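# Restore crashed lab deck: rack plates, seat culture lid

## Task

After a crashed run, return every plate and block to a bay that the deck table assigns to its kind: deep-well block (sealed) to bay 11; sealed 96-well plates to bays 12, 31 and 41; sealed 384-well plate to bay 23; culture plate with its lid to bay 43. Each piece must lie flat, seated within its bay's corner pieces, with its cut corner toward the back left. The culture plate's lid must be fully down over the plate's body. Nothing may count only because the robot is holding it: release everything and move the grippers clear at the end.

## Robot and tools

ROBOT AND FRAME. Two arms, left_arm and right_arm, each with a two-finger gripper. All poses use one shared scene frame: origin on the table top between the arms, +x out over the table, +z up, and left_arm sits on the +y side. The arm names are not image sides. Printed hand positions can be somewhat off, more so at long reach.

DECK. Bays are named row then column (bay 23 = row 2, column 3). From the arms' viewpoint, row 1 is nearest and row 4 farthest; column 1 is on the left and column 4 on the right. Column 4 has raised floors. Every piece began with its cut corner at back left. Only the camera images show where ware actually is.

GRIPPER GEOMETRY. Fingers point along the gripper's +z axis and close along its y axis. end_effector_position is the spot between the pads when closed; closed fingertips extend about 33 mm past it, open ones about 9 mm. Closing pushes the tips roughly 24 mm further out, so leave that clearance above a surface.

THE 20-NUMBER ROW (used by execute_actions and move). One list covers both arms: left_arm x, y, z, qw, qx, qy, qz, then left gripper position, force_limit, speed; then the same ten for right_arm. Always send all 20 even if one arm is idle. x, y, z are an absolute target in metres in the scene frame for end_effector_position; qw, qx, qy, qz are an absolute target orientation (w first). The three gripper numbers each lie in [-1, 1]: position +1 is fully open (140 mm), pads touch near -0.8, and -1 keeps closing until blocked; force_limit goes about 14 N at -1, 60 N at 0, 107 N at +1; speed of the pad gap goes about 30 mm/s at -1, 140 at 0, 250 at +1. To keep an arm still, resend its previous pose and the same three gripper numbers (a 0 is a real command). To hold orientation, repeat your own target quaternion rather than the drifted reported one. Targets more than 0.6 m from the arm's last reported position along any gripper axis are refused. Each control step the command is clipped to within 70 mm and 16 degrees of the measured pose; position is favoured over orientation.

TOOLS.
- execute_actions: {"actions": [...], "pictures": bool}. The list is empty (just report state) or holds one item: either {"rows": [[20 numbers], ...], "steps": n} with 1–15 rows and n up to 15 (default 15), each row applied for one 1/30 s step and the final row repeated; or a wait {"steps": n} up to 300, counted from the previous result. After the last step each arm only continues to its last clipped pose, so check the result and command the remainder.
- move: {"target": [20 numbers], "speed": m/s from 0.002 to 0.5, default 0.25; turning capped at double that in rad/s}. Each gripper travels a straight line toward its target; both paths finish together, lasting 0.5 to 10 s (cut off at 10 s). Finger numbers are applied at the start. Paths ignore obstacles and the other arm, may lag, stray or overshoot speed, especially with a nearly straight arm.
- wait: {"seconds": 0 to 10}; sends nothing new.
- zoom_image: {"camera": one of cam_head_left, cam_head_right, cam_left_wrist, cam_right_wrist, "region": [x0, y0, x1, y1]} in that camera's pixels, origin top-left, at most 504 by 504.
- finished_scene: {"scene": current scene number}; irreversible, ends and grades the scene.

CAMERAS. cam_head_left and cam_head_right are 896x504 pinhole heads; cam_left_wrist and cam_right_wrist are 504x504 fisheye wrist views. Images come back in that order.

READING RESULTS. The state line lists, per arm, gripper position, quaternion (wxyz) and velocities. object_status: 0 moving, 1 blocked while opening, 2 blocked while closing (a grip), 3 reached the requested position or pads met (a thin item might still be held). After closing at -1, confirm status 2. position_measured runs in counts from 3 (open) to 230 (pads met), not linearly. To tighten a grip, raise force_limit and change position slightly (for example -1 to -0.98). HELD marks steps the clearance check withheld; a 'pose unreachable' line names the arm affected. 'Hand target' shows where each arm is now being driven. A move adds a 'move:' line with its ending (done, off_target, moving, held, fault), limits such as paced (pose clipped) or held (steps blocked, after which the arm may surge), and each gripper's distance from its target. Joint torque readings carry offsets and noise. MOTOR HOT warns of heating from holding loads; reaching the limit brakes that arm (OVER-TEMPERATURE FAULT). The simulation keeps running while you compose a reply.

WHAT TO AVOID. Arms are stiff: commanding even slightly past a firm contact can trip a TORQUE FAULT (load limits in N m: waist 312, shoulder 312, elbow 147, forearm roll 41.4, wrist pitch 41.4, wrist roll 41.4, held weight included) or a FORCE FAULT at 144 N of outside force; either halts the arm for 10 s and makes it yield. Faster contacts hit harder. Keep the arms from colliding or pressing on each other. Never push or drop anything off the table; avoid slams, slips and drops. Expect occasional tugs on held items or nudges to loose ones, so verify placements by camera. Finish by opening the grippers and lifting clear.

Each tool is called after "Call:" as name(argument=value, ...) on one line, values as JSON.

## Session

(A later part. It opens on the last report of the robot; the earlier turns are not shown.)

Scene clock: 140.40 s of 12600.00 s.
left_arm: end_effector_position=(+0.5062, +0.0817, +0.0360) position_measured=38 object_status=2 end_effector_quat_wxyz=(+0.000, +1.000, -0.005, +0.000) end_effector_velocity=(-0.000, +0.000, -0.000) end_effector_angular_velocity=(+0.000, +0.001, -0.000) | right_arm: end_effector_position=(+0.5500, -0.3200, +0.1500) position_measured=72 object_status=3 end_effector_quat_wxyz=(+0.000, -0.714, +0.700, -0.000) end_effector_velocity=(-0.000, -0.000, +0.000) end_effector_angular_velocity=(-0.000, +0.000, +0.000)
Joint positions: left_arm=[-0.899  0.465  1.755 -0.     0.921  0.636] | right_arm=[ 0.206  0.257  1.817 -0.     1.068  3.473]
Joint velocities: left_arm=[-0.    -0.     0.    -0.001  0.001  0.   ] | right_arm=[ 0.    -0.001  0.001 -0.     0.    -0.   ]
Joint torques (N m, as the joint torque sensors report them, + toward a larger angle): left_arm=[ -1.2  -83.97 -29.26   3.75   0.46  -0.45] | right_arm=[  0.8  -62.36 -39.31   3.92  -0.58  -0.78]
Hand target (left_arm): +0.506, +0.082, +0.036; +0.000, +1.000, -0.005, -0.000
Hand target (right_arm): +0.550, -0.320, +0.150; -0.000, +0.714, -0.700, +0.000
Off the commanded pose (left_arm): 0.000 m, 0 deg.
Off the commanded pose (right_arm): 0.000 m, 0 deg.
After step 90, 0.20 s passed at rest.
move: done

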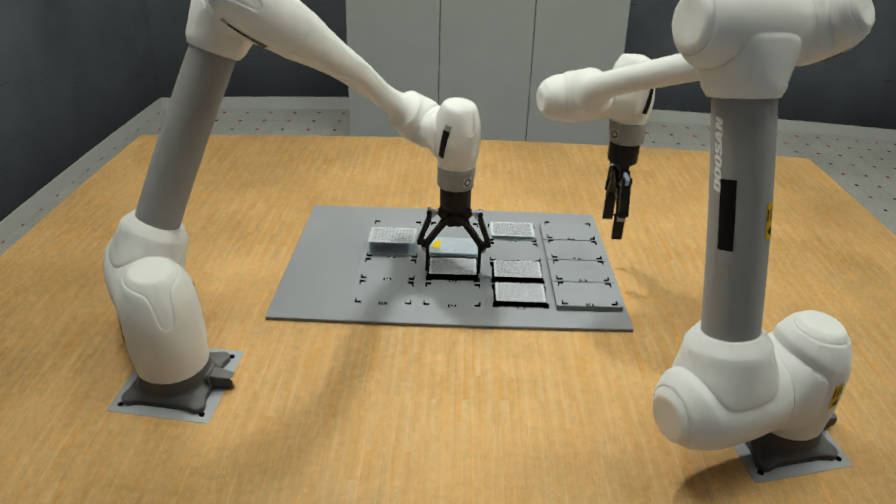

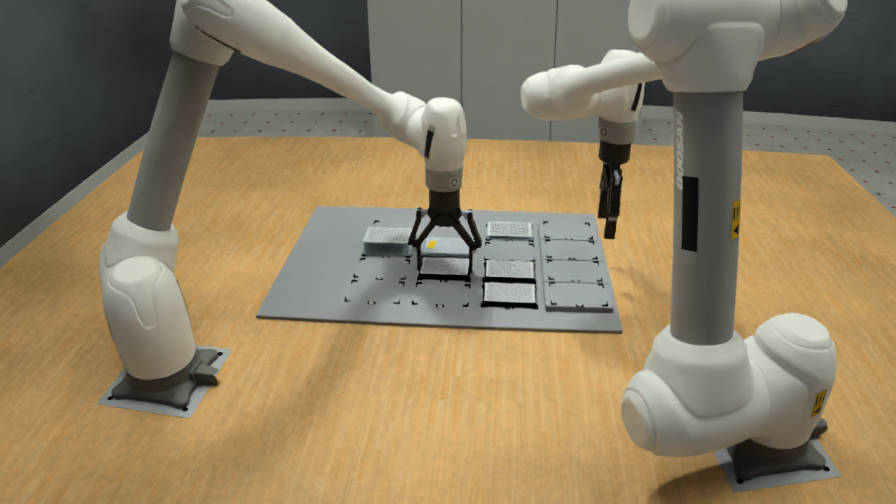

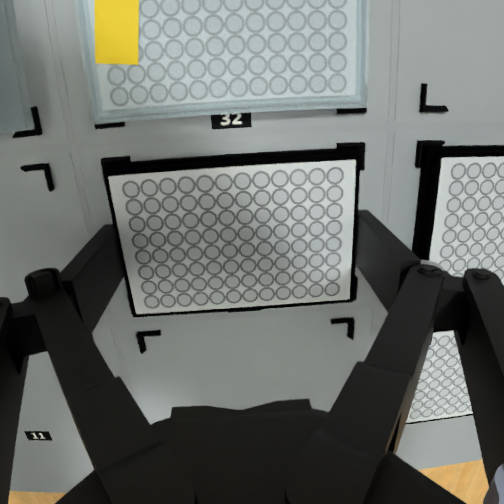

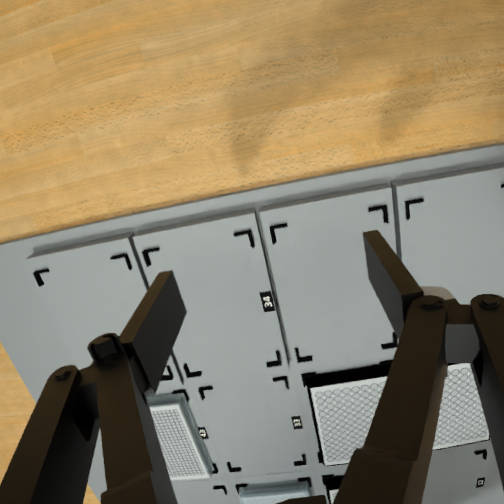

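Call:
move(target=[0.5061,0.0817,0.0348,0,1,-0.005,0,-1,-0.4,-0.6,0.55,-0.32,0.15,0,0.7135,-0.70,0,0.45,-0.6,-0.7], speed=0.005)

Call:
move(target=[0.5061,0.0817,0.0348,0,1,-0.005,0,0.92,-0.4,-0.6,0.55,-0.32,0.15,0,0.7135,-0.70,0,0.45,-0.6,-0.7])

Call:
move(target=[0.5061,0.0817,0.16,0,1,-0.005,0,0.92,-0.4,-0.6,0.55,-0.32,0.15,0,0.7135,-0.70,0,0.45,-0.6,-0.7], speed=0.2)

Call:
zoom_image(camera="cam_left_wrist", region=[130,0,504,300])

Call:
zoom_image(camera="cam_head_left", region=[355,210,565,320])

Scene clock: 148.07 s of 12600.00 s.
left_arm: end_effector_position=(+0.5061, +0.0817, +0.0348) position_measured=38 object_status=2 end_effector_quat_wxyz=(+0.000, +1.000, -0.005, +0.000) end_effector_velocity=(+0.000, -0.000, -0.000) end_effector_angular_velocity=(-0.001, -0.001, +0.000) | right_arm: end_effector_position=(+0.5500, -0.3200, +0.1500) position_measured=72 object_status=3 end_effector_quat_wxyz=(+0.000, -0.714, +0.700, -0.000) end_effector_velocity=(+0.001, +0.000, +0.001) end_effector_angular_velocity=(+0.002, -0.002, -0.001)
Joint positions: left_arm=[-0.899  0.466  1.756 -0.     0.919  0.636] | right_arm=[ 0.206  0.257  1.817 -0.     1.068  3.473]
Joint velocities: left_arm=[-0.     0.    -0.     0.001 -0.001 -0.001] | right_arm=[-0.    -0.001 -0.001  0.001 -0.     0.   ]
Joint torques (N m, as the joint torque sensors report them, + toward a larger angle): left_arm=[  1.1  -79.33 -26.17   4.46   0.67  -0.45] | right_arm=[ -0.51 -63.02 -37.7    4.01  -0.57  -0.31]
Hand target (left_arm): +0.506, +0.082, +0.035; +0.000, +1.000, -0.005, -0.000
Hand target (right_arm): +0.550, -0.320, +0.150; -0.000, +0.714, -0.700, +0.000
Off the commanded pose (left_arm): 0.000 m, 0 deg.
Off the commanded pose (right_arm): 0.000 m, 0 deg.
After step 90, 3.97 s passed at rest.
move: done

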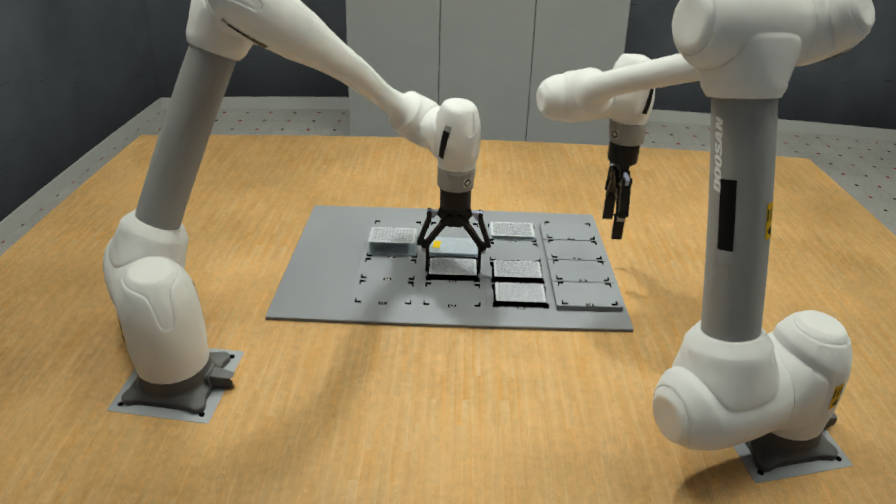

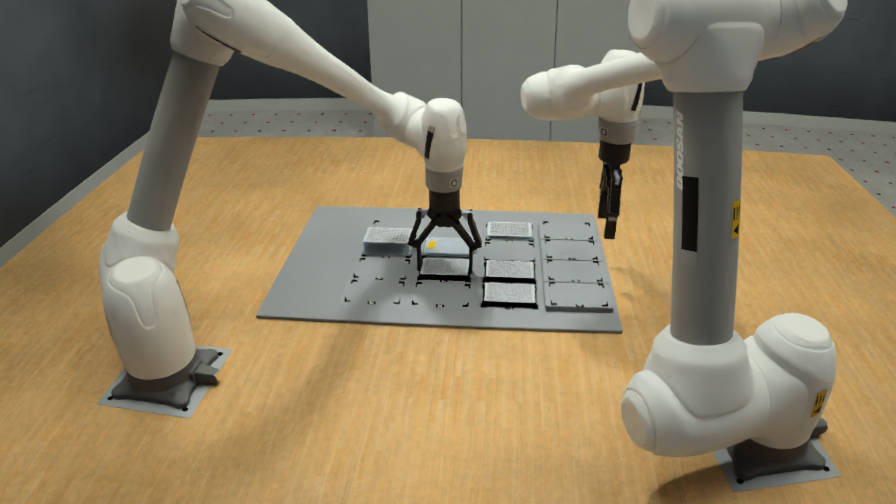

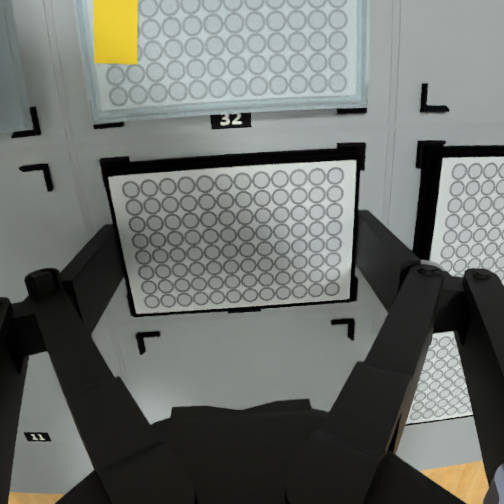

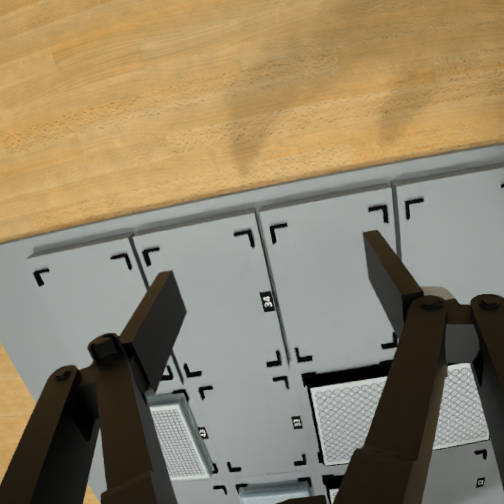

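Scene clock: 148.77 s of 12600.00 s.
left_arm: end_effector_position=(+0.5061, +0.0817, +0.0348) position_measured=13 object_status=3 end_effector_quat_wxyz=(-0.000, +1.000, -0.005, -0.000) end_effector_velocity=(-0.000, +0.000, -0.000) end_effector_angular_velocity=(+0.001, -0.000, -0.001) | right_arm: end_effector_position=(+0.5500, -0.3200, +0.1500) position_measured=72 object_status=3 end_effector_quat_wxyz=(+0.000, -0.714, +0.700, -0.000) end_effector_velocity=(+0.000, -0.001, +0.000) end_effector_angular_velocity=(+0.001, -0.000, -0.002)
Joint positions: left_arm=[-0.899  0.466  1.756 -0.     0.919  0.636] | right_arm=[ 0.206  0.257  1.817 -0.     1.068  3.473]
Joint velocities: left_arm=[-0.    -0.     0.001  0.001  0.     0.001] | right_arm=[-0.002 -0.001  0.     0.001  0.    -0.   ]
Joint torques (N m, as the joint torque sensors report them, + toward a larger angle): left_arm=[ -0.49 -84.45 -30.24   3.56   0.3   -0.28] | right_arm=[ -0.77 -65.72 -36.64   3.62  -0.46  -0.59]
Hand target (left_arm): +0.506, +0.082, +0.035; -0.000, +1.000, -0.005, -0.000
Hand target (right_arm): +0.550, -0.320, +0.150; -0.000, +0.714, -0.700, +0.000
Off the commanded pose (left_arm): 0.000 m, 0 deg.
Off the commanded pose (right_arm): 0.000 m, 0 deg.
move: done

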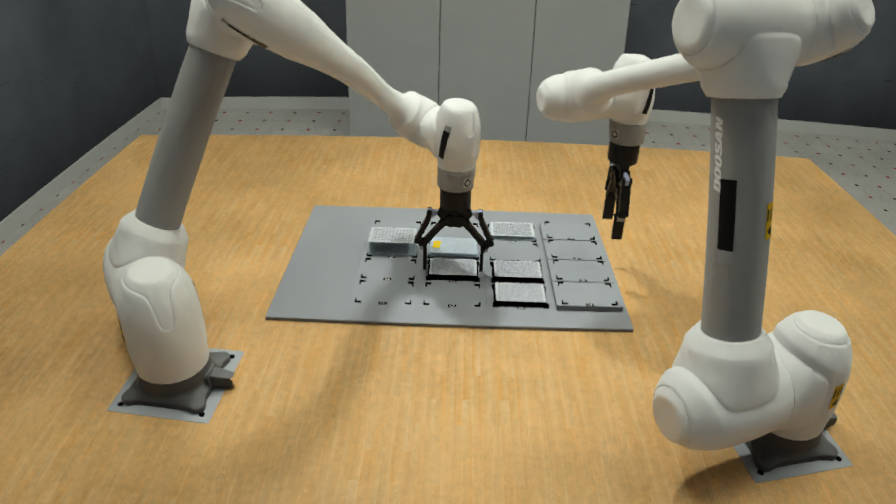

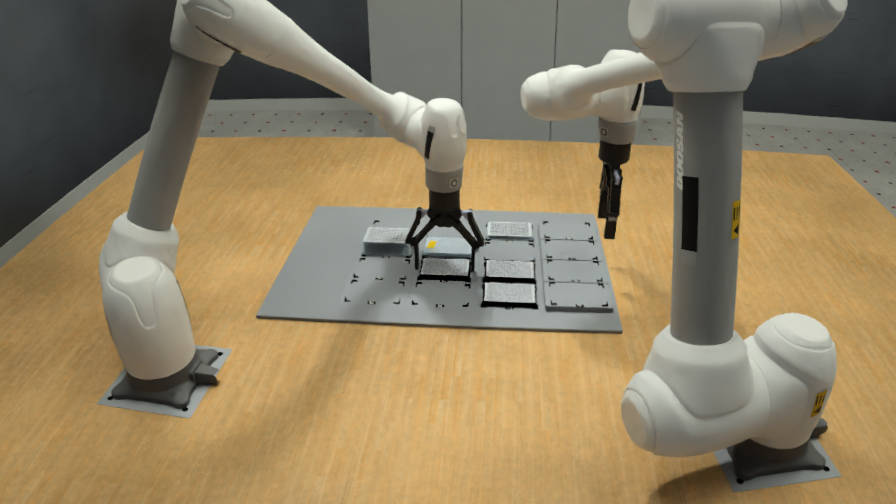

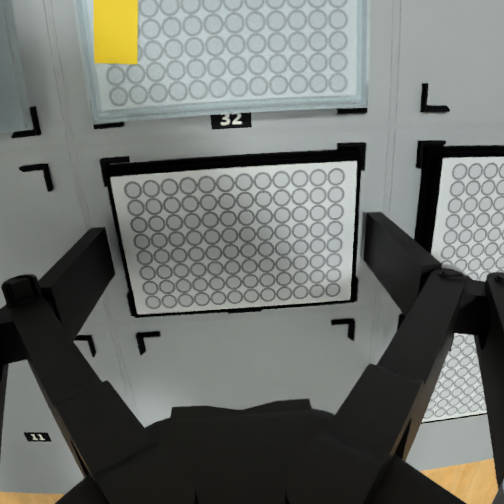

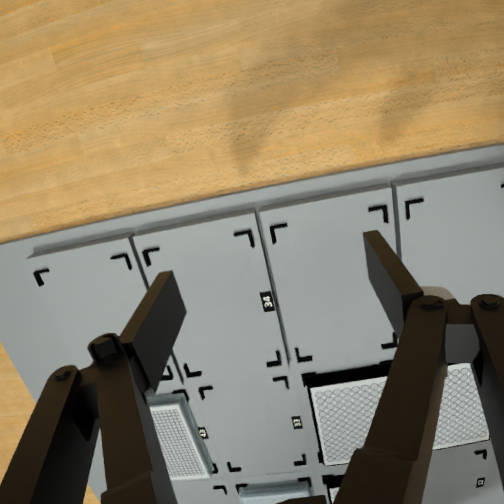

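Scene clock: 149.83 s of 12600.00 s.
left_arm: end_effector_position=(+0.5060, +0.0819, +0.1599) position_measured=13 object_status=3 end_effector_quat_wxyz=(-0.000, +1.000, -0.005, +0.000) end_effector_velocity=(-0.000, -0.001, +0.001) end_effector_angular_velocity=(-0.000, -0.001, -0.001) | right_arm: end_effector_position=(+0.5500, -0.3200, +0.1500) position_measured=72 object_status=3 end_effector_quat_wxyz=(+0.000, -0.714, +0.700, -0.000) end_effector_velocity=(-0.001, +0.001, +0.001) end_effector_angular_velocity=(-0.000, -0.001, +0.002)
Joint positions: left_arm=[-0.899  0.36   1.655  0.     1.126  0.635] | right_arm=[ 0.206  0.257  1.817 -0.     1.068  3.473]
Joint velocities: left_arm=[-0.001  0.    -0.002  0.     0.001 -0.001] | right_arm=[ 0.002 -0.001  0.    -0.    -0.     0.   ]
Joint torques (N m, as the joint torque sensors report them, + toward a larger angle): left_arm=[ -1.38 -77.94 -33.64   4.06   0.21  -0.24] | right_arm=[  2.6  -63.6  -35.85   4.46  -0.64   0.11]
Hand target (left_arm): +0.506, +0.082, +0.160; -0.000, +1.000, -0.005, +0.000
Hand target (right_arm): +0.550, -0.320, +0.150; -0.000, +0.714, -0.700, +0.000
Off the commanded pose (left_arm): 0.000 m, 0 deg.
Off the commanded pose (right_arm): 0.000 m, 0 deg.
move: done

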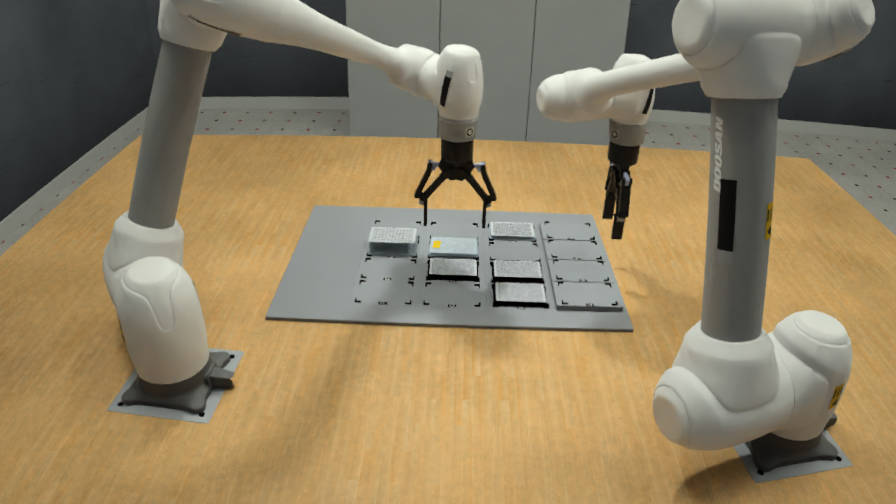

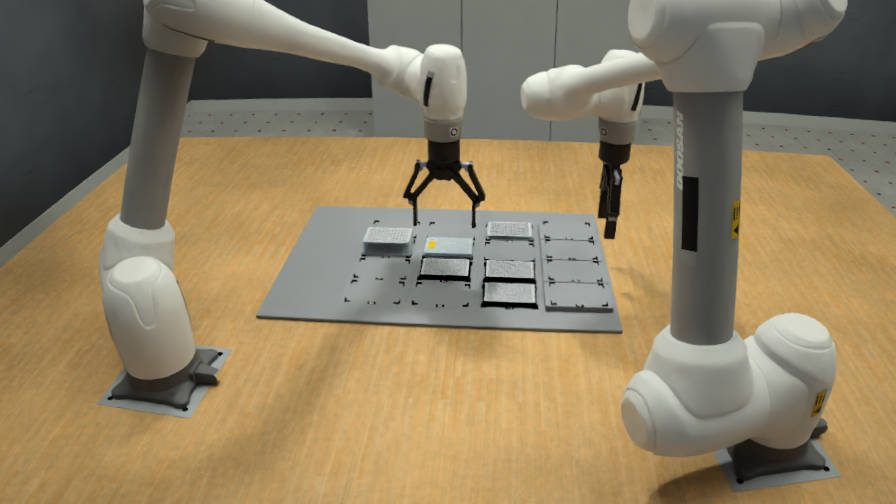

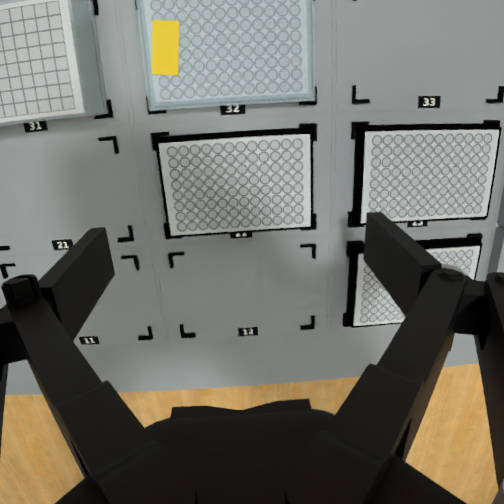

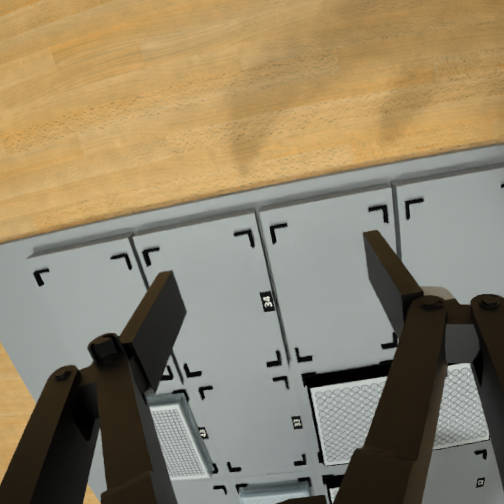

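Region (130, 0, 504, 300) of cam_left_wrist's 504x504 image, scaled by 1.348, with more detail than that image has; it fills the top 404 rows of this view, and the rest is white.

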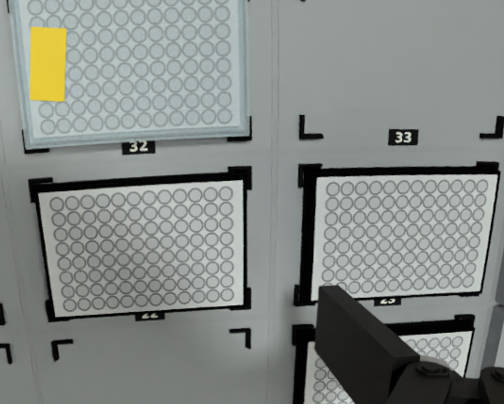

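Region (355, 210, 565, 320) of cam_head_left's 896x504 image, scaled by 2.400, with more detail than that image has; it fills the top 264 rows of this view, and the rest is white.

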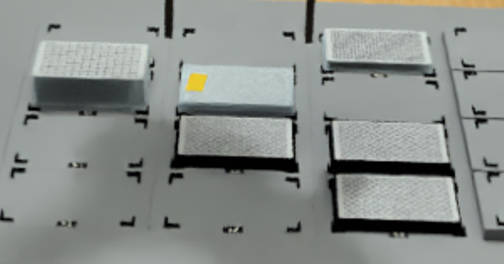

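Call:
finished_scene(scene=2)

The scene is finished: the task was done.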